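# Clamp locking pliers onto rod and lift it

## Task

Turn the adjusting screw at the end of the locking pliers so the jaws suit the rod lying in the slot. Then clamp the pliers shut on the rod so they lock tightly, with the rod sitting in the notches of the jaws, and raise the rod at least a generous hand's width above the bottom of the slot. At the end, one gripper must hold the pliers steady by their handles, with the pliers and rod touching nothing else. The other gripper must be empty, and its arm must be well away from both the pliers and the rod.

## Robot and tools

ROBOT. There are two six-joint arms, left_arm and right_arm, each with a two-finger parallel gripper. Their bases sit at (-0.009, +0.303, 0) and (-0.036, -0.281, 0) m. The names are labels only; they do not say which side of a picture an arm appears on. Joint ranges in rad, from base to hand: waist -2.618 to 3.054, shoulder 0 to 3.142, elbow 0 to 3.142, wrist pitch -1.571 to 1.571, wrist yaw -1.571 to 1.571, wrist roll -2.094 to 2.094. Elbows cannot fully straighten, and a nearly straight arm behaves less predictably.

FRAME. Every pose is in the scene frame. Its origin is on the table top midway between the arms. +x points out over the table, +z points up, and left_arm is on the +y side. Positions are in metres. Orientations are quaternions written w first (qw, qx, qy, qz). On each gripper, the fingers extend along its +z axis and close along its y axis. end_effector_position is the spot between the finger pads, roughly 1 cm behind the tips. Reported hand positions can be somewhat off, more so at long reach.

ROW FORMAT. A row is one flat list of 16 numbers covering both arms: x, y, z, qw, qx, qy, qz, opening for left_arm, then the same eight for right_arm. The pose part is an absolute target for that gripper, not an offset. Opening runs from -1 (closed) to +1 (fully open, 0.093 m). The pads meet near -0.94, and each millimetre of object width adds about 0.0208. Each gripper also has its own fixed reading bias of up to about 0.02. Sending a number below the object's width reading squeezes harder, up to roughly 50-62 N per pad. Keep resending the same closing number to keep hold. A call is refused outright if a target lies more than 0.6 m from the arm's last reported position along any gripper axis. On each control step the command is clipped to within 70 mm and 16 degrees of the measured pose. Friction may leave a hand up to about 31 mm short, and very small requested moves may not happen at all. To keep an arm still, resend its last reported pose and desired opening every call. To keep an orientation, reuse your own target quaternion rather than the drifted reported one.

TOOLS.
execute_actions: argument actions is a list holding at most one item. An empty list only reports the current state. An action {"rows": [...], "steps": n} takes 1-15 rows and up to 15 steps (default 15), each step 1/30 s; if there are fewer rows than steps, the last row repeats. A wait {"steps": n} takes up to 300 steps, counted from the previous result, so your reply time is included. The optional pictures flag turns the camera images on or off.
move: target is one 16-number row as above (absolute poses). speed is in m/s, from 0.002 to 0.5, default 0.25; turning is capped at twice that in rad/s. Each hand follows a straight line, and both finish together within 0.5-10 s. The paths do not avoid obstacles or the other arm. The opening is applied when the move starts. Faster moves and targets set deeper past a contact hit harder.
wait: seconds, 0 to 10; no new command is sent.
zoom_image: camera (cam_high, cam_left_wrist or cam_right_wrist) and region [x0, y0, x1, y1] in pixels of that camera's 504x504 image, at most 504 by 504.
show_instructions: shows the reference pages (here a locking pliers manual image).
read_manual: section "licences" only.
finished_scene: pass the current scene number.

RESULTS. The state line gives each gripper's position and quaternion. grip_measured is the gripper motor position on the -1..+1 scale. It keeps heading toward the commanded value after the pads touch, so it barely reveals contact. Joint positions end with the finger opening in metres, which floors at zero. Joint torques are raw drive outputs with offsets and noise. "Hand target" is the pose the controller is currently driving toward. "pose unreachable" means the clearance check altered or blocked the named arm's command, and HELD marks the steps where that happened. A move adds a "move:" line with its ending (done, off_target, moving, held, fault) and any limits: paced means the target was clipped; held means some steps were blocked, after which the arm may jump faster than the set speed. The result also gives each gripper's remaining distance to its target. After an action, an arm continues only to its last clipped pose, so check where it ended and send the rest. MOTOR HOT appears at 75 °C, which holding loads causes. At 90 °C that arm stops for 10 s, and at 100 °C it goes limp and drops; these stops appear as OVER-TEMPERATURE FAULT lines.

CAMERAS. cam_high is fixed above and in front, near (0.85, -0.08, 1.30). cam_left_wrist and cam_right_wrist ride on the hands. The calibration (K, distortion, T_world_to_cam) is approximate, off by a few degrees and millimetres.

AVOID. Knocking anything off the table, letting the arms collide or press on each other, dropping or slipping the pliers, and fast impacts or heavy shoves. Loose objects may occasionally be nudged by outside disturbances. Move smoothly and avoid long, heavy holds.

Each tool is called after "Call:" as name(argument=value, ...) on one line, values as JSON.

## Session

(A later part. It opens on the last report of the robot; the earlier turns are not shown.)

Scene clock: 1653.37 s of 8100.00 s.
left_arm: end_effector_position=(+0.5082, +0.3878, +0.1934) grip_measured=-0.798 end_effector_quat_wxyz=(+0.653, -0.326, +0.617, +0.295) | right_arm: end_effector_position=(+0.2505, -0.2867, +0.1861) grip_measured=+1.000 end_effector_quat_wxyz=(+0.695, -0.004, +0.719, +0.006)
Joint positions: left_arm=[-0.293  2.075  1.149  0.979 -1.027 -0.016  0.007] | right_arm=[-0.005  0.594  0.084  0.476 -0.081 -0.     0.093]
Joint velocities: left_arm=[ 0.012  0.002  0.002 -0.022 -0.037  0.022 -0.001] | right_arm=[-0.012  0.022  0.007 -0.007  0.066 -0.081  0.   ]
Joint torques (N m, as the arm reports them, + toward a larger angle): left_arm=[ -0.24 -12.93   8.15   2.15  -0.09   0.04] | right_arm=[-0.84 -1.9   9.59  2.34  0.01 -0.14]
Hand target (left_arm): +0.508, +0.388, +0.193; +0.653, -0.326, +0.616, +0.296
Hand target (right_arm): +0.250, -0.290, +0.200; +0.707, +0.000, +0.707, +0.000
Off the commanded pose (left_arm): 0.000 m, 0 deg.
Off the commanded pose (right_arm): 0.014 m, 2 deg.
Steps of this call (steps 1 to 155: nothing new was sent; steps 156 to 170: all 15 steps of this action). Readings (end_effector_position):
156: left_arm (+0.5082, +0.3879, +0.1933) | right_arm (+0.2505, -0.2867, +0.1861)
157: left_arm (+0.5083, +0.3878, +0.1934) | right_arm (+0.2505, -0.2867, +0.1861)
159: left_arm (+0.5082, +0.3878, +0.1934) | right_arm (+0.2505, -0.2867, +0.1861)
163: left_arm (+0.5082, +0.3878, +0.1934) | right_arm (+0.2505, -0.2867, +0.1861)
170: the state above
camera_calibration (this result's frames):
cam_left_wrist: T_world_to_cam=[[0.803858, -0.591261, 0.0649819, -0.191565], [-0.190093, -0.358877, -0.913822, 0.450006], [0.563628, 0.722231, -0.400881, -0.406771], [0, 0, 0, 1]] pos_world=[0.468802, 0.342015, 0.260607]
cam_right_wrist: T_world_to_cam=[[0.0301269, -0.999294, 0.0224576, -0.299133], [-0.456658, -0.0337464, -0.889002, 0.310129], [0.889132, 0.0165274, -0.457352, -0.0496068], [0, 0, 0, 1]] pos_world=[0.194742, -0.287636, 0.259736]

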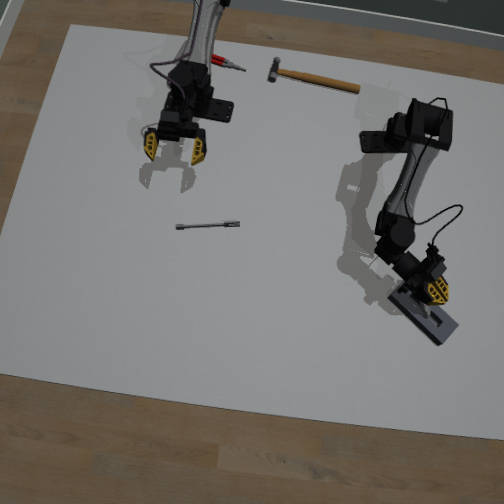

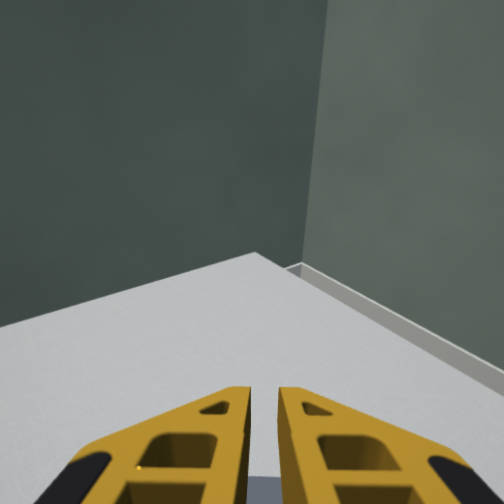

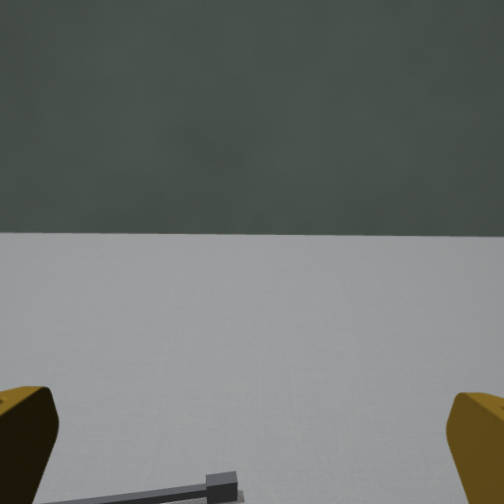

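Nothing held. Move up and away to view.

Call:
move(target=[0.36,0.30,0.30,0.6358,-0.3094,0.6358,0.3094,1,0.25,-0.29,0.2,0.707,0,0.707,0,1], speed=0.1)

Call:
zoom_image(camera="cam_high", region=[350,220,490,360])

Scene clock: 1659.43 s of 8100.00 s.
left_arm: end_effector_position=(+0.3640, +0.2994, +0.2991) grip_measured=+1.000 end_effector_quat_wxyz=(+0.634, -0.313, +0.637, +0.307) | right_arm: end_effector_position=(+0.2505, -0.2867, +0.1861) grip_measured=+1.000 end_effector_quat_wxyz=(+0.695, -0.004, +0.719, +0.006)
Joint positions: left_arm=[-0.647  1.442  0.913  0.49  -1.378 -0.046  0.093] | right_arm=[-0.005  0.594  0.084  0.476 -0.081 -0.     0.093]
Joint velocities: left_arm=[-0.007 -0.002 -0.007  0.022 -0.066 -0.022  0.   ] | right_arm=[-0.012 -0.012 -0.012  0.007  0.037 -0.051  0.   ]
Joint torques (N m, as the arm reports them, + toward a larger angle): left_arm=[-0.82 -8.52  8.3   1.69 -0.25 -0.07] | right_arm=[-0.84 -1.87  9.56  2.35  0.01 -0.14]
Hand target (left_arm): +0.360, +0.299, +0.298; +0.633, -0.312, +0.638, +0.306
Hand target (right_arm): +0.250, -0.290, +0.200; +0.707, +0.000, +0.707, +0.000
Off the commanded pose (left_arm): 0.004 m, 1 deg.
Off the commanded pose (right_arm): 0.014 m, 2 deg.
move: off_target (right_arm)
camera_calibration (this result's frames):
cam_left_wrist: T_world_to_cam=[[0.804497, -0.593886, 0.00914342, -0.117539], [-0.250058, -0.35262, -0.901737, 0.503767], [0.538753, 0.723159, -0.432188, -0.201063], [0, 0, 0, 1]] pos_world=[0.328854, 0.253234, 0.368443]
cam_right_wrist: T_world_to_cam=[[0.0301269, -0.999294, 0.0224576, -0.299133], [-0.456658, -0.0337464, -0.889002, 0.310129], [0.889132, 0.0165274, -0.457352, -0.0496068], [0, 0, 0, 1]] pos_world=[0.194742, -0.287636, 0.259736]

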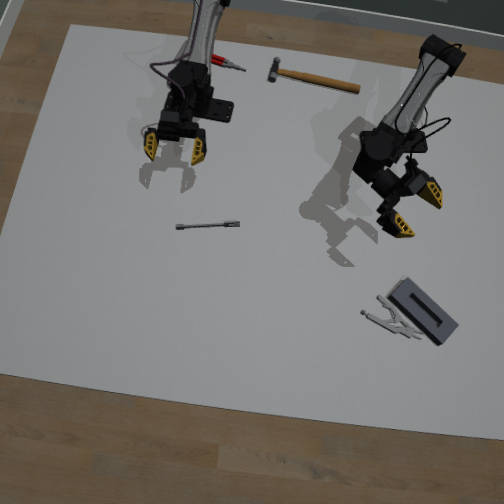

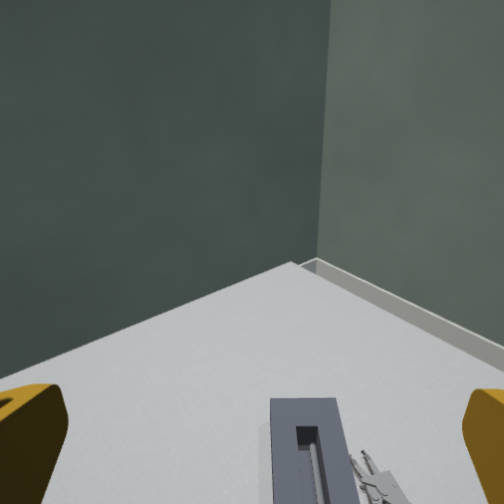

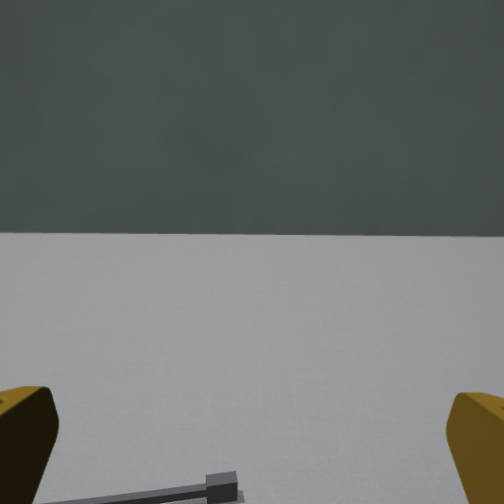

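Region (350, 220, 490, 360) of cam_high's 504x504 image, scaled by 3.600, with more detail than that image has.

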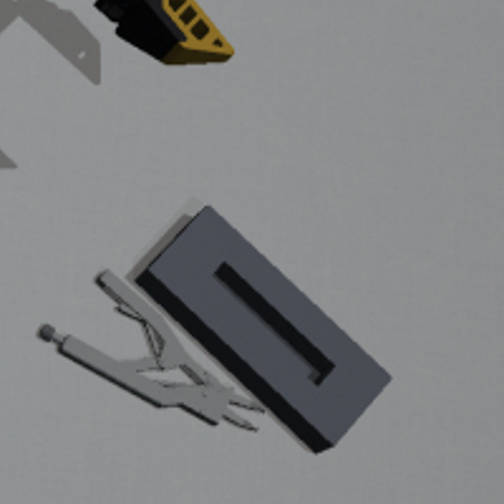

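Call:
move(target=[0.50,0.27,0.10,0,0.843,0.537,0,0.0,0.25,-0.29,0.2,0.707,0,0.707,0,1], speed=0.2)

Scene clock: 1684.13 s of 8100.00 s.
left_arm: end_effector_position=(+0.5051, +0.2742, +0.1017) grip_measured=+0.002 end_effector_quat_wxyz=(+0.043, +0.839, +0.539, +0.057) | right_arm: end_effector_position=(+0.2505, -0.2867, +0.1861) grip_measured=+1.000 end_effector_quat_wxyz=(+0.695, -0.004, +0.719, +0.006)
Joint positions: left_arm=[-0.232  2.58   2.694 -1.541  0.003  1.944  0.045] | right_arm=[-0.005  0.594  0.084  0.476 -0.081 -0.     0.093]
Joint velocities: left_arm=[-0.002 -0.007 -0.002 -0.066  0.051 -0.007  0.   ] | right_arm=[-0.022 -0.007 -0.007 -0.022 -0.081  0.037  0.   ]
Joint torques (N m, as the arm reports them, + toward a larger angle): left_arm=[ -0.81 -15.2   10.34   0.41   0.     0.1 ] | right_arm=[-0.83 -1.88  9.57  2.34  0.   -0.13]
Hand target (left_arm): +0.505, +0.271, +0.099; +0.039, +0.844, +0.531, +0.056
Hand target (right_arm): +0.250, -0.290, +0.200; +0.707, +0.000, +0.707, +0.000
Off the commanded pose (left_arm): 0.007 m, 8 deg.
Off the commanded pose (right_arm): 0.014 m, 2 deg.
joint sent to its limit (left arm) — the command would take joint 4 (wrist pitch) past its lower limit, so that joint was sent only as far as its limit.
move: off_target (left_arm, right_arm)
camera_calibration (this result's frames):
cam_left_wrist: T_world_to_cam=[[-0.896696, 0.412268, -0.161159, 0.356486], [0.299954, 0.833673, 0.463699, -0.389846], [0.325522, 0.367457, -0.871212, -0.0943288], [0, 0, 0, 1]] pos_world=[0.467301, 0.212698, 0.156042]
cam_right_wrist: T_world_to_cam=[[0.0301269, -0.999294, 0.0224576, -0.299133], [-0.456658, -0.0337464, -0.889002, 0.310129], [0.889132, 0.0165274, -0.457352, -0.0496068], [0, 0, 0, 1]] pos_world=[0.194742, -0.287636, 0.259736]

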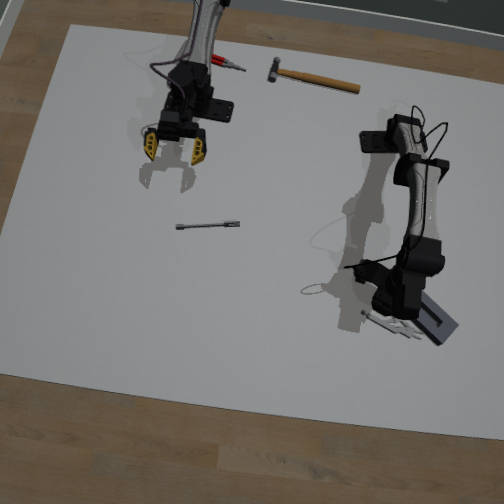

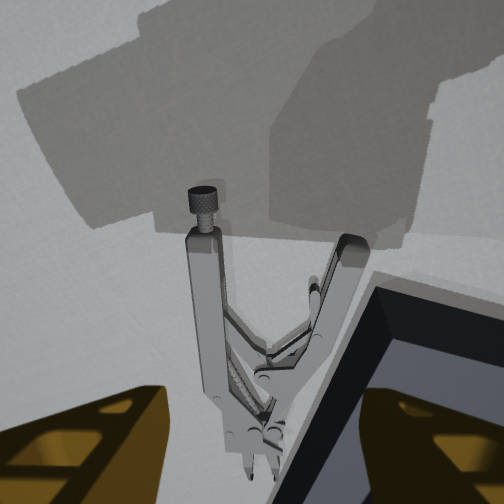

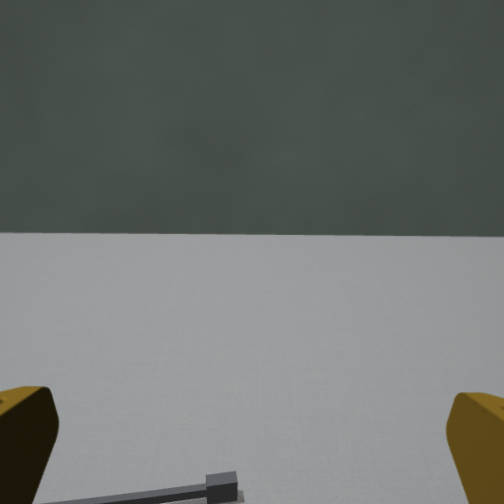

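Call:
move(target=[0.5475,0.277,0.05,0.06,0.835,0.54,0.09,-0.3,0.25,-0.29,0.2,0.707,0,0.707,0,1], speed=0.05)

Scene clock: 1692.30 s of 8100.00 s.
left_arm: end_effector_position=(+0.5430, +0.2734, +0.0544) grip_measured=-0.298 end_effector_quat_wxyz=(+0.059, +0.837, +0.537, +0.085) | right_arm: end_effector_position=(+0.2505, -0.2867, +0.1861) grip_measured=+1.000 end_effector_quat_wxyz=(+0.695, -0.004, +0.719, +0.006)
Joint positions: left_arm=[-0.232  2.706  2.733 -1.39  -0.005  1.946  0.031] | right_arm=[-0.005  0.594  0.084  0.476 -0.081 -0.     0.093]
Joint velocities: left_arm=[-0.022  0.007  0.012 -0.051 -0.022 -0.051 -0.   ] | right_arm=[-0.002  0.012 -0.002  0.022  0.007  0.051  0.   ]
Joint torques (N m, as the arm reports them, + toward a larger angle): left_arm=[  0.35 -15.99  10.7    0.84  -0.08  -0.01] | right_arm=[-0.87 -1.85  9.56  2.35  0.   -0.13]
Hand target (left_arm): +0.548, +0.277, +0.051; +0.060, +0.835, +0.540, +0.091
Hand target (right_arm): +0.250, -0.290, +0.200; +0.707, +0.000, +0.707, +0.000
Off the commanded pose (left_arm): 0.007 m, 1 deg.
Off the commanded pose (right_arm): 0.014 m, 2 deg.
move: off_target (right_arm)
camera_calibration (this result's frames):
cam_left_wrist: T_world_to_cam=[[-0.883982, 0.414252, -0.216727, 0.37876], [0.270437, 0.831218, 0.485738, -0.363072], [0.381366, 0.370773, -0.84681, -0.180152], [0, 0, 0, 1]] pos_world=[0.501709, 0.211685, 0.105891]
cam_right_wrist: T_world_to_cam=[[0.0301269, -0.999294, 0.0224576, -0.299133], [-0.456658, -0.0337464, -0.889002, 0.310129], [0.889132, 0.0165274, -0.457352, -0.0496068], [0, 0, 0, 1]] pos_world=[0.194742, -0.287636, 0.259736]

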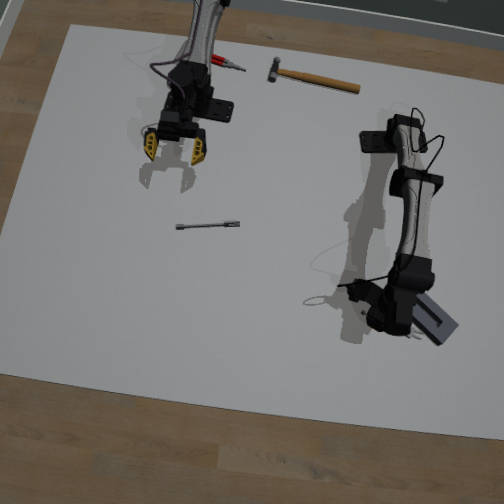

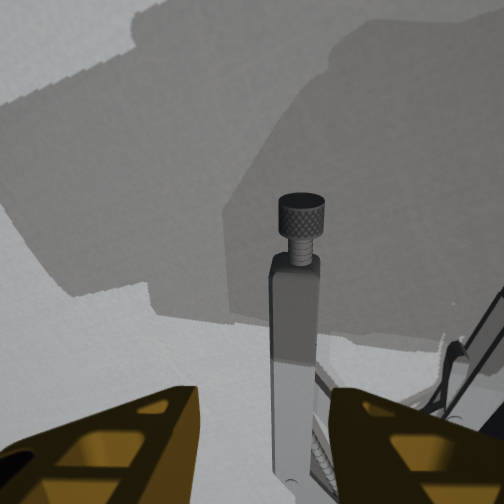

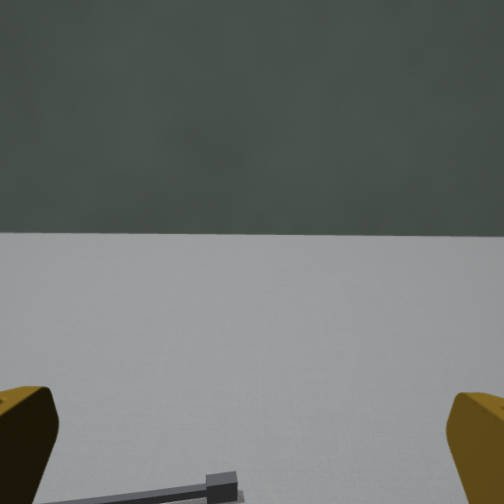

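Call:
move(target=[0.536,0.267,0.042,0.03,0.838,0.543,0.045,-0.3,0.25,-0.29,0.2,0.707,0,0.707,0,1], speed=0.03)

Scene clock: 1697.47 s of 8100.00 s.
left_arm: end_effector_position=(+0.5365, +0.2738, +0.0460) grip_measured=-0.298 end_effector_quat_wxyz=(+0.046, +0.836, +0.543, +0.067) | right_arm: end_effector_position=(+0.2505, -0.2867, +0.1861) grip_measured=+1.000 end_effector_quat_wxyz=(+0.695, -0.004, +0.719, +0.006)
Joint positions: left_arm=[-0.232  2.779  2.853 -1.482 -0.005  1.933  0.031] | right_arm=[-0.005  0.594  0.084  0.476 -0.081 -0.     0.093]
Joint velocities: left_arm=[-0.012 -0.007  0.017 -0.022 -0.037 -0.022 -0.002] | right_arm=[ 0.002 -0.007 -0.007  0.066  0.022 -0.066  0.   ]
Joint torques (N m, as the arm reports them, + toward a larger angle): left_arm=[ -1.1  -16.08  10.51   0.5   -0.02  -0.07] | right_arm=[-0.83 -1.87  9.57  2.35  0.   -0.13]
Hand target (left_arm): +0.535, +0.267, +0.042; +0.044, +0.837, +0.542, +0.063
Hand target (right_arm): +0.250, -0.290, +0.200; +0.707, +0.000, +0.707, +0.000
Off the commanded pose (left_arm): 0.008 m, 3 deg.
Off the commanded pose (right_arm): 0.014 m, 2 deg.
elbow stopped short (left arm): the move would have taken joint 3 (elbow) straighter than the controller allows; a more bent joint 3 avoids this.
move: off_target (left_arm, right_arm)
camera_calibration (this result's frames):
cam_left_wrist: T_world_to_cam=[[-0.89813, 0.402562, -0.176938, 0.379976], [0.280912, 0.834822, 0.473457, -0.363583], [0.338307, 0.375521, -0.862863, -0.162349], [0, 0, 0, 1]] pos_world=[0.498326, 0.211528, 0.0992881]
cam_right_wrist: T_world_to_cam=[[0.0301269, -0.999294, 0.0224576, -0.299133], [-0.456658, -0.0337464, -0.889002, 0.310129], [0.889132, 0.0165274, -0.457352, -0.0496068], [0, 0, 0, 1]] pos_world=[0.194742, -0.287636, 0.259736]

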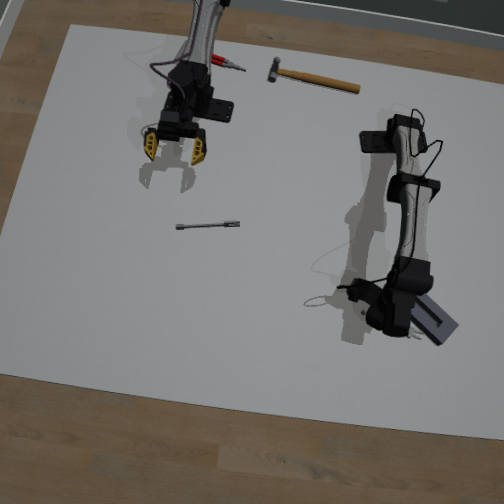

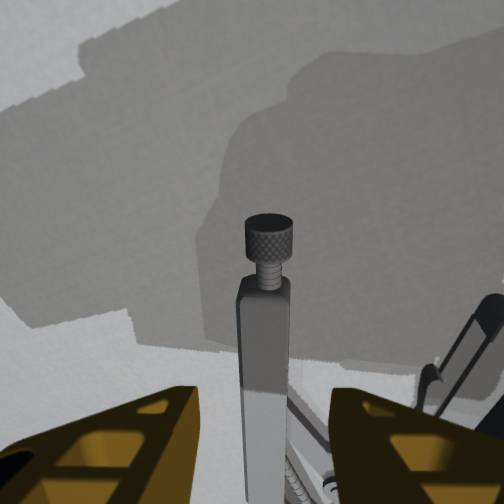

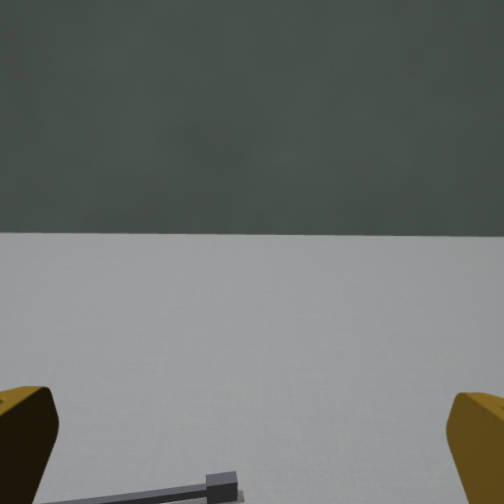

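Call:
move(target=[0.5385,0.268,0.029,0.046,0.836,0.543,0.067,-0.3,0.25,-0.29,0.2,0.707,0,0.707,0,1], speed=0.01)

Scene clock: 1705.77 s of 8100.00 s.
left_arm: end_effector_position=(+0.5444, +0.2733, +0.0474) grip_measured=-0.298 end_effector_quat_wxyz=(+0.056, +0.834, +0.543, +0.080) | right_arm: end_effector_position=(+0.2505, -0.2867, +0.1861) grip_measured=+1.000 end_effector_quat_wxyz=(+0.695, -0.004, +0.719, +0.006)
Joint positions: left_arm=[-0.232  2.779  2.853 -1.449 -0.005  1.932  0.031] | right_arm=[-0.005  0.594  0.084  0.476 -0.081 -0.     0.093]
Joint velocities: left_arm=[-0.012 -0.022  0.002  0.007  0.007 -0.051 -0.   ] | right_arm=[-0.002  0.002 -0.012  0.037  0.022 -0.022  0.   ]
Joint torques (N m, as the arm reports them, + toward a larger angle): left_arm=[ -1.12 -16.88   4.36   0.77  -0.05  -0.08] | right_arm=[-0.85 -1.89  9.58  2.35  0.01 -0.14]
Hand target (left_arm): +0.539, +0.268, +0.029; +0.043, +0.836, +0.543, +0.063
Hand target (right_arm): +0.250, -0.290, +0.200; +0.707, +0.000, +0.707, +0.000
Off the commanded pose (left_arm): 0.020 m, 2 deg.
Off the commanded pose (right_arm): 0.014 m, 2 deg.
move: off_target (left_arm, right_arm)
camera_calibration (this result's frames):
cam_left_wrist: T_world_to_cam=[[-0.892064, 0.401508, -0.207397, 0.385937], [0.264474, 0.835975, 0.480831, -0.357831], [0.366437, 0.374081, -0.851932, -0.179053], [0, 0, 0, 1]] pos_world=[0.504529, 0.211162, 0.0995575]
cam_right_wrist: T_world_to_cam=[[0.0301269, -0.999294, 0.0224576, -0.299133], [-0.456658, -0.0337464, -0.889002, 0.310129], [0.889132, 0.0165274, -0.457352, -0.0496068], [0, 0, 0, 1]] pos_world=[0.194742, -0.287636, 0.259736]

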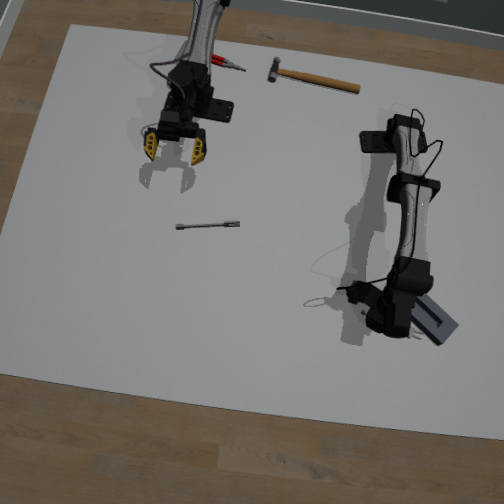

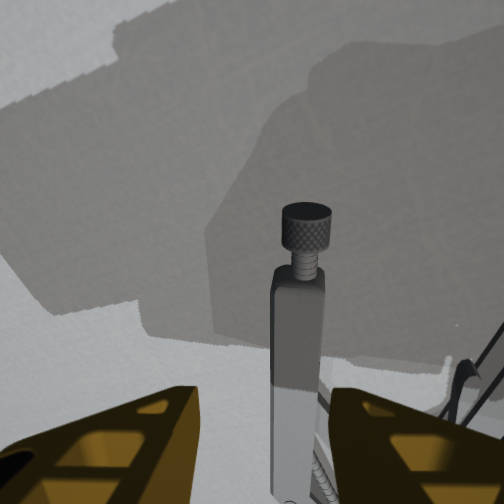

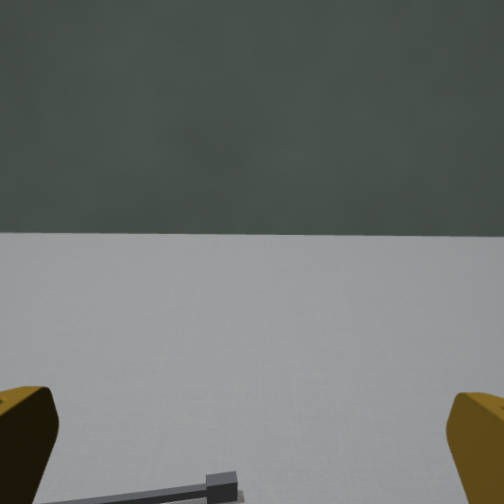

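Call:
execute_actions(actions=[{"rows":[[0.5365,0.2738,0.046,0.046,0.836,0.543,0.067,-0.3,0.25,-0.29,0.2,0.707,0,0.707,0,1]],"steps":12}], pictures=false)

Call:
execute_actions(actions=[{"rows":[[0.536,0.2738,0.042,0.044,0.836,0.543,0.064,-0.3,0.25,-0.29,0.2,0.707,0,0.707,0,1],[0.536,0.2738,0.039,0.042,0.836,0.543,0.062,-0.3,0.25,-0.29,0.2,0.707,0,0.707,0,1],[0.536,0.2738,0.036,0.041,0.837,0.543,0.059,-0.3,0.25,-0.29,0.2,0.707,0,0.707,0,1],[0.5357,0.2738,0.033,0.039,0.837,0.543,0.057,-0.3,0.25,-0.29,0.2,0.707,0,0.707,0,1],[0.5355,0.2738,0.030,0.0375,0.837,0.543,0.055,-0.3,0.25,-0.29,0.2,0.707,0,0.707,0,1]],"steps":15}])

Scene clock: 1711.37 s of 8100.00 s.
left_arm: end_effector_position=(+0.5404, +0.2736, +0.0467) grip_measured=-0.298 end_effector_quat_wxyz=(+0.051, +0.835, +0.543, +0.074) | right_arm: end_effector_position=(+0.2505, -0.2867, +0.1861) grip_measured=+1.000 end_effector_quat_wxyz=(+0.695, -0.004, +0.719, +0.006)
Joint positions: left_arm=[-0.232  2.779  2.853 -1.465 -0.005  1.932  0.031] | right_arm=[-0.005  0.594  0.084  0.476 -0.081 -0.     0.093]
Joint velocities: left_arm=[-0.007  0.017  0.012  0.007  0.022  0.051 -0.   ] | right_arm=[-0.002  0.002 -0.002 -0.007  0.007  0.095  0.   ]
Joint torques (N m, as the arm reports them, + toward a larger angle): left_arm=[ -0.25 -18.19   7.84   0.55  -0.02   0.06] | right_arm=[-0.82 -1.91  9.56  2.35  0.01 -0.14]
Hand target (left_arm): +0.537, +0.274, +0.046; +0.046, +0.836, +0.543, +0.067
Hand target (right_arm): +0.250, -0.290, +0.200; +0.707, +0.000, +0.707, +0.000
Off the commanded pose (left_arm): 0.004 m, 1 deg.
Off the commanded pose (right_arm): 0.014 m, 2 deg.
MOTOR HOT: a motor of the left arm reached 75 °C. Now the hottest motor of the left arm, joint 2 (shoulder), reports 75 °C. The controller's stop level is 90 °C. To cool a motor, set the load down, stop pushing, or move to a pose that needs little force.
Steps of this call (steps 1 to 156: nothing new was sent; steps 157 to 168: all 12 steps of this action). Readings (end_effector_position):
157: left_arm (+0.5443, +0.2733, +0.0474) | right_arm (+0.2505, -0.2867, +0.1861)
158: left_arm (+0.5435, +0.2734, +0.0473) | right_arm (+0.2505, -0.2867, +0.1861)
160: left_arm (+0.5424, +0.2735, +0.0470) | right_arm (+0.2505, -0.2867, +0.1861)
164: left_arm (+0.5409, +0.2735, +0.0468) | right_arm (+0.2505, -0.2867, +0.1861)
168: the state above

Scene clock: 1711.87 s of 8100.00 s.
left_arm: end_effector_position=(+0.5383, +0.2737, +0.0369) grip_measured=-0.298 end_effector_quat_wxyz=(+0.045, +0.836, +0.544, +0.065) | right_arm: end_effector_position=(+0.2505, -0.2867, +0.1861) grip_measured=+1.000 end_effector_quat_wxyz=(+0.695, -0.004, +0.719, +0.006)
Joint positions: left_arm=[-0.232  2.797  2.853 -1.468 -0.005  1.932  0.031] | right_arm=[-0.005  0.594  0.084  0.476 -0.081 -0.     0.093]
Joint velocities: left_arm=[ 0.002  0.002 -0.012  0.037  0.037 -0.022 -0.001] | right_arm=[ 0.002 -0.002  0.012  0.007 -0.007 -0.022  0.   ]
Joint torques (N m, as the arm reports them, + toward a larger angle): left_arm=[ -0.34 -16.29   9.28   0.46  -0.03   0.08] | right_arm=[-0.87 -1.85  9.56  2.34  0.01 -0.13]
Hand target (left_arm): +0.535, +0.274, +0.030; +0.039, +0.837, +0.543, +0.056
Hand target (right_arm): +0.250, -0.290, +0.200; +0.707, +0.000, +0.707, +0.000
Off the commanded pose (left_arm): 0.007 m, 1 deg.
Off the commanded pose (right_arm): 0.014 m, 2 deg.
MOTOR HOT: still on. Now the hottest motor of the left arm, joint 2 (shoulder), reports 75 °C; the controller's stop level is 90 °C.
Steps of this call (steps 1 to 15: all 15 steps of this action). Readings (end_effector_position):
1: left_arm (+0.5403, +0.2736, +0.0467) | right_arm (+0.2505, -0.2867, +0.1861)
2: left_arm (+0.5403, +0.2736, +0.0467) | right_arm (+0.2505, -0.2867, +0.1861)
4: left_arm (+0.5402, +0.2736, +0.0466) | right_arm (+0.2505, -0.2867, +0.1861)
8: left_arm (+0.5396, +0.2736, +0.0430) | right_arm (+0.2505, -0.2867, +0.1861)
15: the state above
camera_calibration (this result's frames):
cam_left_wrist: T_world_to_cam=[[-0.899298, 0.401912, -0.172423, 0.380725], [0.282626, 0.834961, 0.47219, -0.360611], [0.333745, 0.375908, -0.864469, -0.168414], [0, 0, 0, 1]] pos_world=[0.50051, 0.211387, 0.0903344]
cam_right_wrist: T_world_to_cam=[[0.0301269, -0.999294, 0.0224576, -0.299133], [-0.456658, -0.0337464, -0.889002, 0.310129], [0.889132, 0.0165274, -0.457352, -0.0496068], [0, 0, 0, 1]] pos_world=[0.194742, -0.287636, 0.259736]

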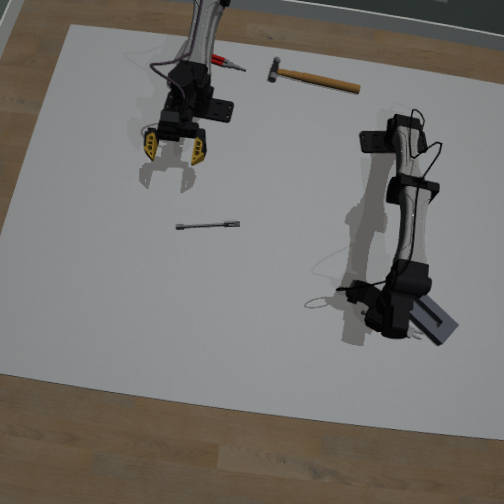

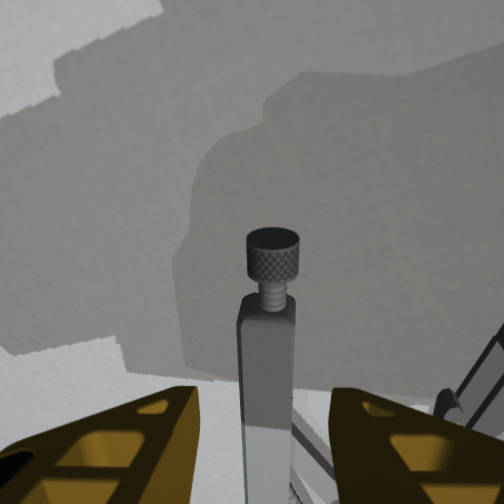

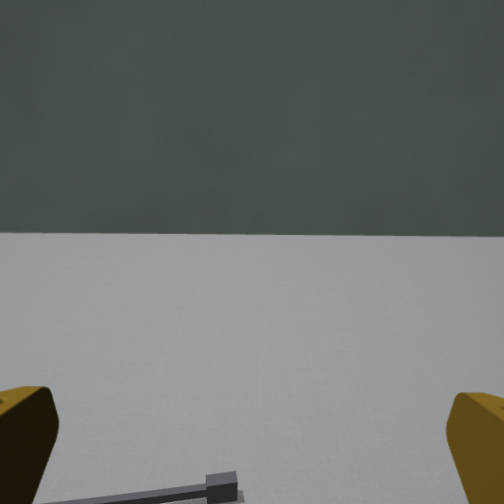

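Call:
execute_actions(actions=[{"rows":[[0.537,0.2738,0.027,0.039,0.837,0.543,0.057,-0.3,0.25,-0.29,0.2,0.707,0,0.707,0,1],[0.537,0.2738,0.025,0.038,0.837,0.543,0.056,-0.3,0.25,-0.29,0.2,0.707,0,0.707,0,1],[0.537,0.2738,0.023,0.037,0.837,0.543,0.054,-0.3,0.25,-0.29,0.2,0.707,0,0.707,0,1]],"steps":15}])

Scene clock: 1714.67 s of 8100.00 s.
left_arm: end_effector_position=(+0.5371, +0.2737, +0.0296) grip_measured=-0.298 end_effector_quat_wxyz=(+0.040, +0.836, +0.544, +0.059) | right_arm: end_effector_position=(+0.2505, -0.2867, +0.1861) grip_measured=+1.000 end_effector_quat_wxyz=(+0.695, -0.004, +0.719, +0.006)
Joint positions: left_arm=[-0.232  2.811  2.853 -1.469 -0.005  1.932  0.031] | right_arm=[-0.005  0.594  0.084  0.476 -0.081 -0.     0.093]
Joint velocities: left_arm=[-0.002  0.002 -0.017  0.007  0.051  0.007  0.   ] | right_arm=[-0.022  0.002  0.007  0.007 -0.022  0.037  0.   ]
Joint torques (N m, as the arm reports them, + toward a larger angle): left_arm=[ -0.28 -16.24   9.26   0.57  -0.01   0.05] | right_arm=[-0.85 -1.9   9.56  2.35  0.01 -0.14]
Hand target (left_arm): +0.537, +0.274, +0.023; +0.038, +0.837, +0.543, +0.055
Hand target (right_arm): +0.250, -0.290, +0.200; +0.707, +0.000, +0.707, +0.000
Off the commanded pose (left_arm): 0.007 m, 1 deg.
Off the commanded pose (right_arm): 0.014 m, 2 deg.
MOTOR HOT: still on. Now the hottest motor of the left arm, joint 2 (shoulder), reports 76 °C; the controller's stop level is 90 °C.
Steps of this call (steps 1 to 69: nothing new was sent; steps 70 to 84: all 15 steps of this action). Readings (end_effector_position):
70: left_arm (+0.5382, +0.2737, +0.0368) | right_arm (+0.2505, -0.2867, +0.1861)
71: left_arm (+0.5382, +0.2737, +0.0368) | right_arm (+0.2505, -0.2867, +0.1861)
73: left_arm (+0.5381, +0.2737, +0.0360) | right_arm (+0.2505, -0.2867, +0.1861)
77: left_arm (+0.5375, +0.2737, +0.0322) | right_arm (+0.2505, -0.2867, +0.1861)
84: the state above
camera_calibration (this result's frames):
cam_left_wrist: T_world_to_cam=[[-0.901636, 0.402043, -0.159416, 0.37921], [0.289256, 0.83459, 0.468818, -0.360264], [0.321532, 0.376591, -0.86879, -0.167812], [0, 0, 0, 1]] pos_world=[0.500075, 0.211411, 0.0835572]
cam_right_wrist: T_world_to_cam=[[0.0301269, -0.999294, 0.0224576, -0.299133], [-0.456658, -0.0337464, -0.889002, 0.310129], [0.889132, 0.0165274, -0.457352, -0.0496068], [0, 0, 0, 1]] pos_world=[0.194742, -0.287636, 0.259736]

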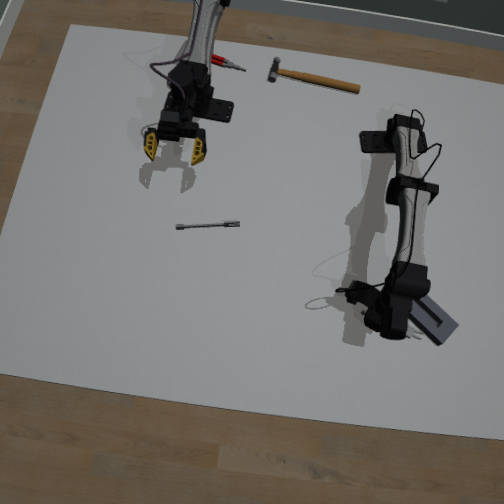

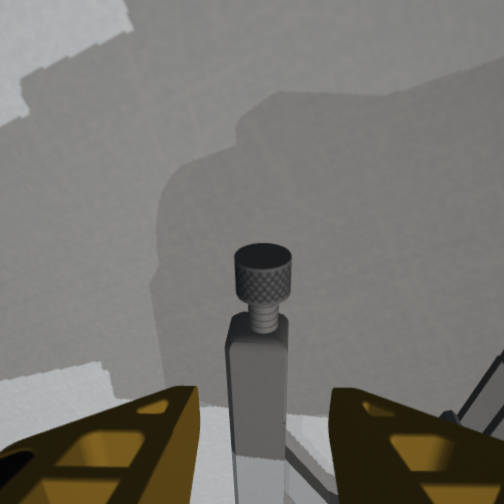

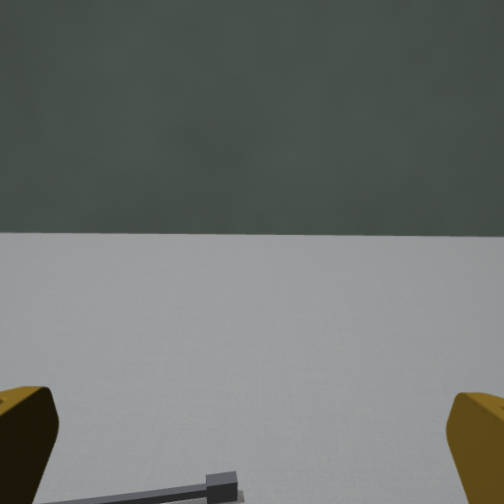

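Call:
execute_actions(actions=[{"rows":[[0.537,0.2738,0.020,0.036,0.837,0.543,0.053,-0.3,0.25,-0.29,0.2,0.707,0,0.707,0,1],[0.537,0.2738,0.018,0.035,0.837,0.543,0.051,-0.3,0.25,-0.29,0.2,0.707,0,0.707,0,1],[0.537,0.2738,0.018,0.035,0.837,0.543,0.051,-0.3,0.25,-0.29,0.2,0.707,0,0.707,0,1],[0.537,0.2738,0.018,0.035,0.837,0.543,0.051,-0.3,0.25,-0.29,0.2,0.707,0,0.707,0,1],[0.537,0.2738,0.018,0.035,0.837,0.543,0.051,-0.3,0.25,-0.29,0.2,0.707,0,0.707,0,1],[0.537,0.2738,0.018,0.035,0.837,0.543,0.051,-0.3,0.25,-0.29,0.2,0.707,0,0.707,0,1],[0.537,0.2738,0.018,0.035,0.837,0.543,0.051,-0.3,0.25,-0.29,0.2,0.707,0,0.707,0,1],[0.537,0.2738,0.018,0.035,0.837,0.543,0.051,-0.45,0.25,-0.29,0.2,0.707,0,0.707,0,1],[0.537,0.2738,0.018,0.035,0.837,0.543,0.051,-0.55,0.25,-0.29,0.2,0.707,0,0.707,0,1],[0.537,0.2738,0.018,0.035,0.837,0.543,0.051,-0.62,0.25,-0.29,0.2,0.707,0,0.707,0,1],[0.537,0.2738,0.018,0.035,0.837,0.543,0.051,-0.68,0.25,-0.29,0.2,0.707,0,0.707,0,1],[0.537,0.2738,0.018,0.035,0.837,0.543,0.051,-0.75,0.25,-0.29,0.2,0.707,0,0.707,0,1],[0.537,0.2738,0.018,0.035,0.837,0.543,0.051,-0.85,0.25,-0.29,0.2,0.707,0,0.707,0,1]],"steps":15}])

Scene clock: 1720.93 s of 8100.00 s.
left_arm: end_effector_position=(+0.5372, +0.2737, +0.0292) grip_measured=-0.829 end_effector_quat_wxyz=(+0.041, +0.836, +0.544, +0.059) | right_arm: end_effector_position=(+0.2505, -0.2867, +0.1861) grip_measured=+1.000 end_effector_quat_wxyz=(+0.695, -0.004, +0.719, +0.006)
Joint positions: left_arm=[-0.232  2.811  2.853 -1.468 -0.005  1.932  0.005] | right_arm=[-0.005  0.594  0.084  0.476 -0.081 -0.     0.093]
Joint velocities: left_arm=[-0.007 -0.007 -0.007  0.007 -0.037 -0.037 -0.005] | right_arm=[-0.002 -0.002 -0.012  0.007 -0.022 -0.007  0.   ]
Joint torques (N m, as the arm reports them, + toward a larger angle): left_arm=[ -0.35 -15.59   9.27   0.54  -0.05   0.08] | right_arm=[-0.81 -1.88  9.57  2.35  0.   -0.13]
Hand target (left_arm): +0.537, +0.274, +0.018; +0.036, +0.837, +0.543, +0.052
Hand target (right_arm): +0.250, -0.290, +0.200; +0.707, +0.000, +0.707, +0.000
Off the commanded pose (left_arm): 0.011 m, 1 deg.
Off the commanded pose (right_arm): 0.014 m, 2 deg.
MOTOR HOT: still on. Now the hottest motor of the left arm, joint 2 (shoulder), reports 78 °C; the controller's stop level is 90 °C.
Steps of this call (steps 1 to 173: nothing new was sent; steps 174 to 188: all 15 steps of this action). Readings (end_effector_position):
174: left_arm (+0.5371, +0.2737, +0.0296) | right_arm (+0.2505, -0.2867, +0.1861)
175: left_arm (+0.5371, +0.2737, +0.0296) | right_arm (+0.2505, -0.2867, +0.1861)
177: left_arm (+0.5371, +0.2737, +0.0296) | right_arm (+0.2505, -0.2867, +0.1861)
181: left_arm (+0.5371, +0.2737, +0.0296) | right_arm (+0.2505, -0.2867, +0.1861)
188: the state above
camera_calibration (this result's frames):
cam_left_wrist: T_world_to_cam=[[-0.901678, 0.402036, -0.159197, 0.379214], [0.28949, 0.834741, 0.468404, -0.360189], [0.321203, 0.376264, -0.869053, -0.167859], [0, 0, 0, 1]] pos_world=[0.500117, 0.211366, 0.0832053]
cam_right_wrist: T_world_to_cam=[[0.0301269, -0.999294, 0.0224576, -0.299133], [-0.456658, -0.0337464, -0.889002, 0.310129], [0.889132, 0.0165274, -0.457352, -0.0496068], [0, 0, 0, 1]] pos_world=[0.194742, -0.287636, 0.259736]

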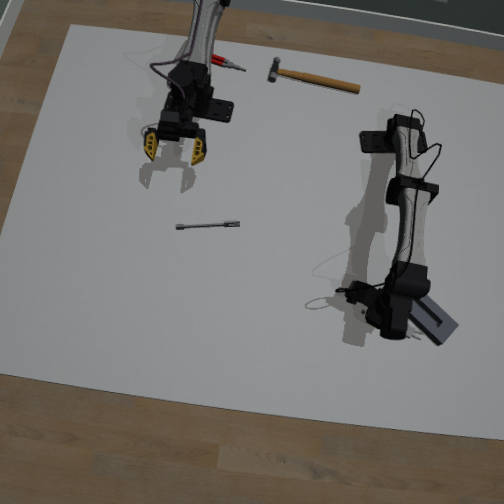

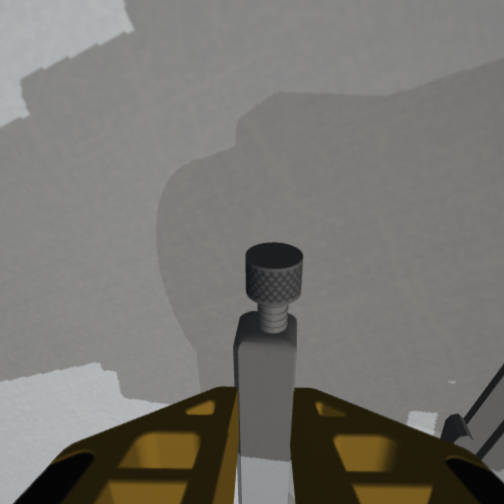

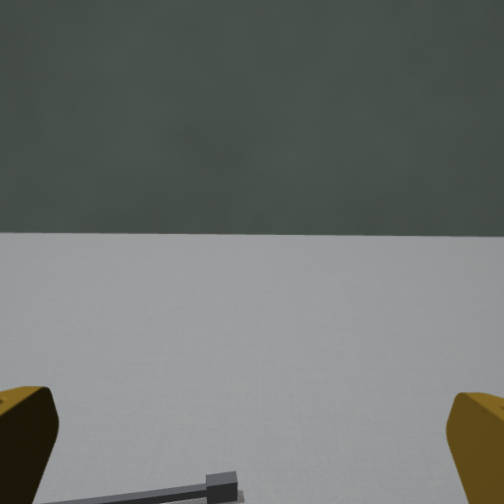

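Call:
move(target=[0.52,0.25,0.09,0.04,0.837,0.543,0.06,-0.9,0.25,-0.29,0.2,0.707,0,0.707,0,1], speed=0.06)

Call:
move(target=[0.39,0.19,0.06,0,0.857,0.515,0,-0.9,0.25,-0.29,0.2,0.707,0,0.707,0,1], speed=0.08)

Scene clock: 1725.67 s of 8100.00 s.
left_arm: end_effector_position=(+0.5231, +0.2518, +0.0862) grip_measured=-0.830 end_effector_quat_wxyz=(+0.054, +0.836, +0.541, +0.072) | right_arm: end_effector_position=(+0.2505, -0.2867, +0.1861) grip_measured=+1.000 end_effector_quat_wxyz=(+0.695, -0.004, +0.719, +0.006)
Joint positions: left_arm=[-0.275  2.696  2.853 -1.547 -0.005  1.895  0.005] | right_arm=[-0.005  0.594  0.084  0.476 -0.081 -0.     0.093]
Joint velocities: left_arm=[-0.002 -0.007  0.002 -0.022 -0.022 -0.007  0.   ] | right_arm=[-0.012  0.002 -0.007 -0.066 -0.051 -0.022  0.   ]
Joint torques (N m, as the arm reports them, + toward a larger angle): left_arm=[ -0.73 -19.06   6.34   0.58  -0.11  -0.1 ] | right_arm=[-0.85 -1.89  9.6   2.35  0.01 -0.14]
Hand target (left_arm): +0.519, +0.250, +0.090; +0.050, +0.836, +0.542, +0.071
Hand target (right_arm): +0.250, -0.290, +0.200; +0.707, +0.000, +0.707, +0.000
Off the commanded pose (left_arm): 0.005 m, 2 deg.
Off the commanded pose (right_arm): 0.014 m, 2 deg.
MOTOR HOT: still on. Now the hottest motor of the left arm, joint 2 (shoulder), reports 79 °C; the controller's stop level is 90 °C.
elbow stopped short (left arm): the move would have taken joint 3 (elbow) straighter than the controller allows; a more bent joint 3 avoids this.
joint sent to its limit (left arm) — the command would take joint 4 (wrist pitch) past its lower limit, so that joint was sent only as far as its limit.
move: off_target (right_arm)
camera_calibration (this result's frames):
cam_left_wrist: T_world_to_cam=[[-0.893062, 0.405353, -0.195269, 0.382146], [0.277022, 0.837353, 0.471275, -0.358923], [0.354542, 0.366783, -0.860099, -0.121428], [0, 0, 0, 1]] pos_world=[0.483761, 0.190179, 0.139332]
cam_right_wrist: T_world_to_cam=[[0.0301269, -0.999294, 0.0224576, -0.299133], [-0.456658, -0.0337464, -0.889002, 0.310129], [0.889132, 0.0165274, -0.457352, -0.0496068], [0, 0, 0, 1]] pos_world=[0.194742, -0.287636, 0.259736]

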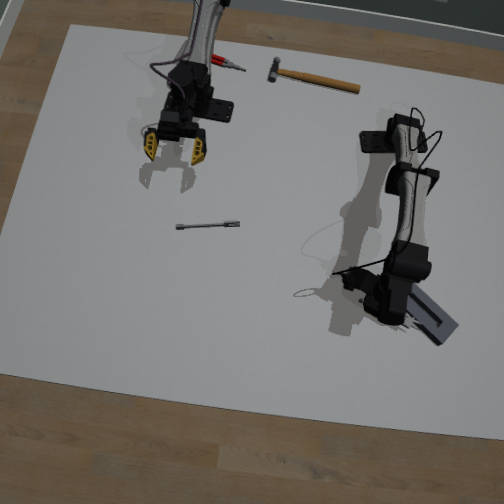

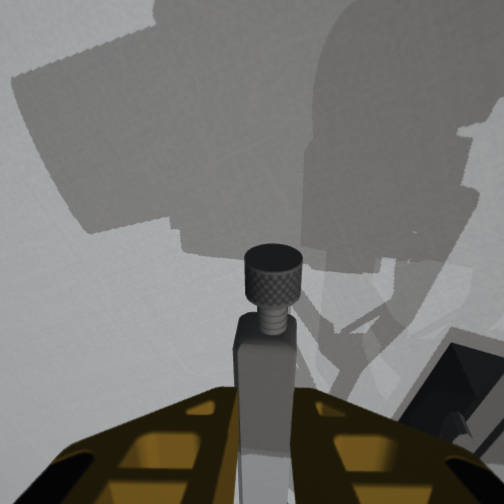

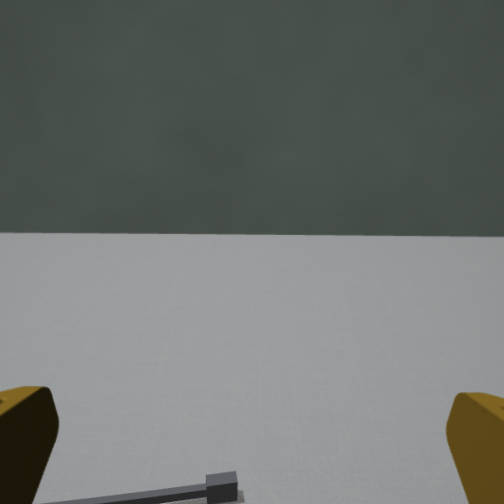

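Scene clock: 1727.87 s of 8100.00 s.
left_arm: end_effector_position=(+0.3952, +0.1883, +0.0546) grip_measured=-0.830 end_effector_quat_wxyz=(+0.000, +0.858, +0.513, -0.007) | right_arm: end_effector_position=(+0.2505, -0.2867, +0.1861) grip_measured=+1.000 end_effector_quat_wxyz=(+0.695, -0.004, +0.719, +0.006)
Joint positions: left_arm=[-0.45   2.185  1.816 -1.212  0.011  1.79   0.005] | right_arm=[-0.005  0.594  0.084  0.476 -0.081 -0.     0.093]
Joint velocities: left_arm=[ 0.007  0.002 -0.017 -0.11   0.022 -0.037  0.   ] | right_arm=[ 0.007  0.022 -0.007 -0.007 -0.11  -0.007  0.   ]
Joint torques (N m, as the arm reports them, + toward a larger angle): left_arm=[ -0.88 -16.17   5.98   0.24  -0.04  -0.05] | right_arm=[-0.88 -1.89  9.55  2.35  0.01 -0.13]
Hand target (left_arm): +0.392, +0.187, +0.058; +0.003, +0.857, +0.515, -0.003
Hand target (right_arm): +0.250, -0.290, +0.200; +0.707, +0.000, +0.707, +0.000
Off the commanded pose (left_arm): 0.008 m, 1 deg.
Off the commanded pose (right_arm): 0.014 m, 2 deg.
MOTOR HOT: still on. Now the hottest motor of the left arm, joint 2 (shoulder), reports 80 °C; the controller's stop level is 90 °C.
move: off_target (right_arm)
camera_calibration (this result's frames):
cam_left_wrist: T_world_to_cam=[[-0.882262, 0.470323, -0.0202765, 0.261443], [0.420838, 0.807274, 0.413768, -0.303472], [0.210973, 0.356519, -0.910156, -0.0185854], [0, 0, 0, 1]] pos_world=[0.362295, 0.128648, 0.113952]
cam_right_wrist: T_world_to_cam=[[0.0301269, -0.999294, 0.0224576, -0.299133], [-0.456658, -0.0337464, -0.889002, 0.310129], [0.889132, 0.0165274, -0.457352, -0.0496068], [0, 0, 0, 1]] pos_world=[0.194742, -0.287636, 0.259736]

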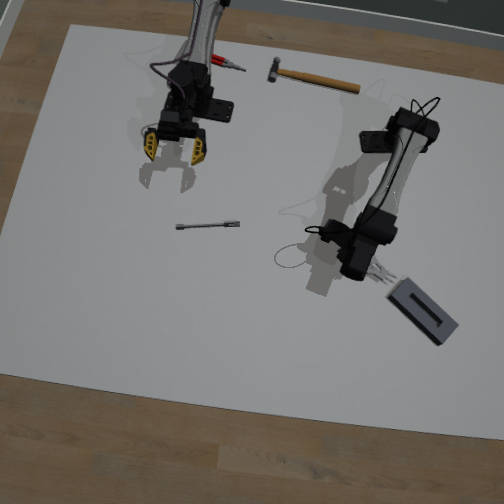

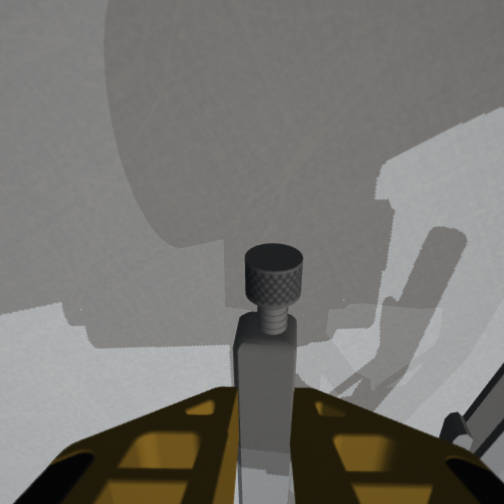

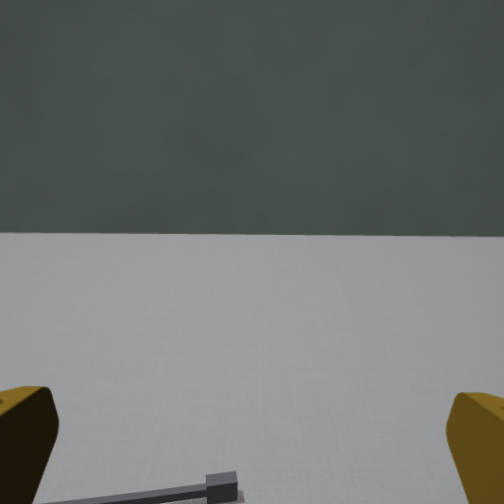

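Call:
move(target=[0.372,0.18,0.018,0,0.857,0.515,0,-0.9,0.25,-0.29,0.2,0.707,0,0.707,0,1], speed=0.02)

Scene clock: 1734.13 s of 8100.00 s.
left_arm: end_effector_position=(+0.3843, +0.1838, +0.0254) grip_measured=-0.830 end_effector_quat_wxyz=(+0.006, +0.856, +0.516, +0.013) | right_arm: end_effector_position=(+0.2505, -0.2867, +0.1861) grip_measured=+1.000 end_effector_quat_wxyz=(+0.695, -0.004, +0.719, +0.006)
Joint positions: left_arm=[-0.477  2.137  1.622 -1.029 -0.012  1.756  0.005] | right_arm=[-0.005  0.594  0.084  0.476 -0.081 -0.     0.093]
Joint velocities: left_arm=[-0.007 -0.002 -0.002  0.037  0.007 -0.037 -0.   ] | right_arm=[-0.017 -0.007 -0.017  0.037 -0.066  0.007  0.   ]
Joint torques (N m, as the arm reports them, + toward a larger angle): left_arm=[ -1.17 -13.7    4.59   0.37   0.11  -0.08] | right_arm=[-0.85 -1.86  9.58  2.33  0.   -0.13]
Hand target (left_arm): +0.373, +0.179, +0.018; -0.000, +0.857, +0.515, -0.001
Hand target (right_arm): +0.250, -0.290, +0.200; +0.707, +0.000, +0.707, +0.000
Off the commanded pose (left_arm): 0.015 m, 2 deg.
Off the commanded pose (right_arm): 0.014 m, 2 deg.
MOTOR HOT: still on. Now the hottest motor of the left arm, joint 2 (shoulder), reports 81 °C; the controller's stop level is 90 °C.
move: off_target (left_arm, right_arm)
camera_calibration (this result's frames):
cam_left_wrist: T_world_to_cam=[[-0.88429, 0.464143, -0.0510122, 0.256061], [0.397471, 0.805561, 0.439418, -0.274481], [0.245046, 0.368297, -0.896833, -0.0568088], [0, 0, 0, 1]] pos_world=[0.349451, 0.123185, 0.082726]
cam_right_wrist: T_world_to_cam=[[0.0301269, -0.999294, 0.0224576, -0.299133], [-0.456658, -0.0337464, -0.889002, 0.310129], [0.889132, 0.0165274, -0.457352, -0.0496068], [0, 0, 0, 1]] pos_world=[0.194742, -0.287636, 0.259736]

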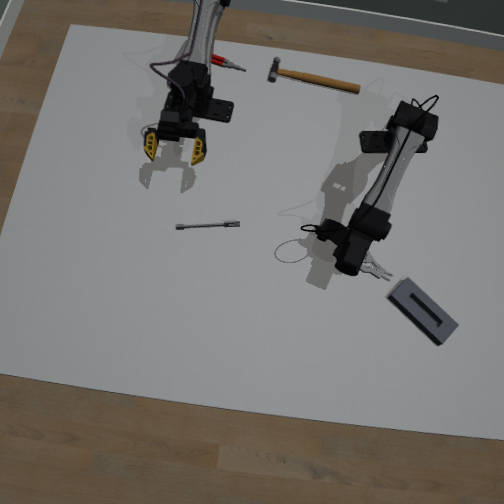

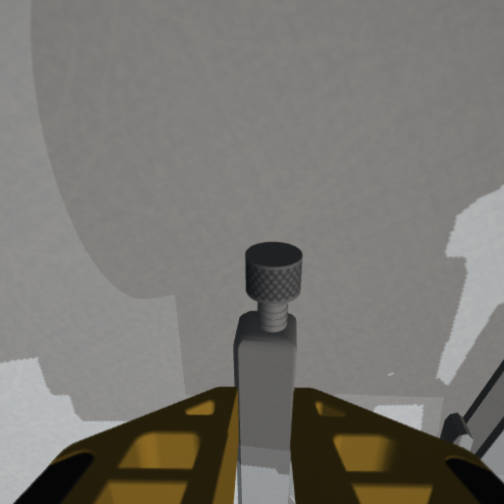

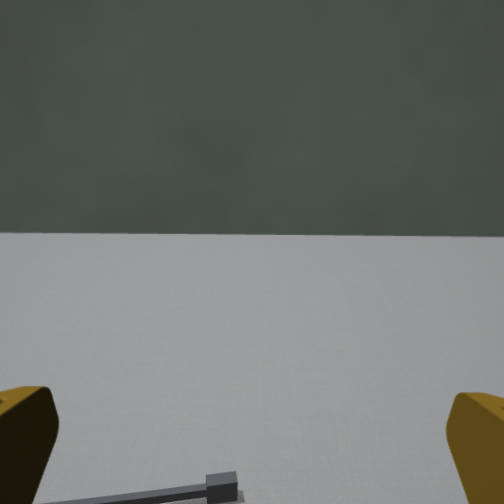

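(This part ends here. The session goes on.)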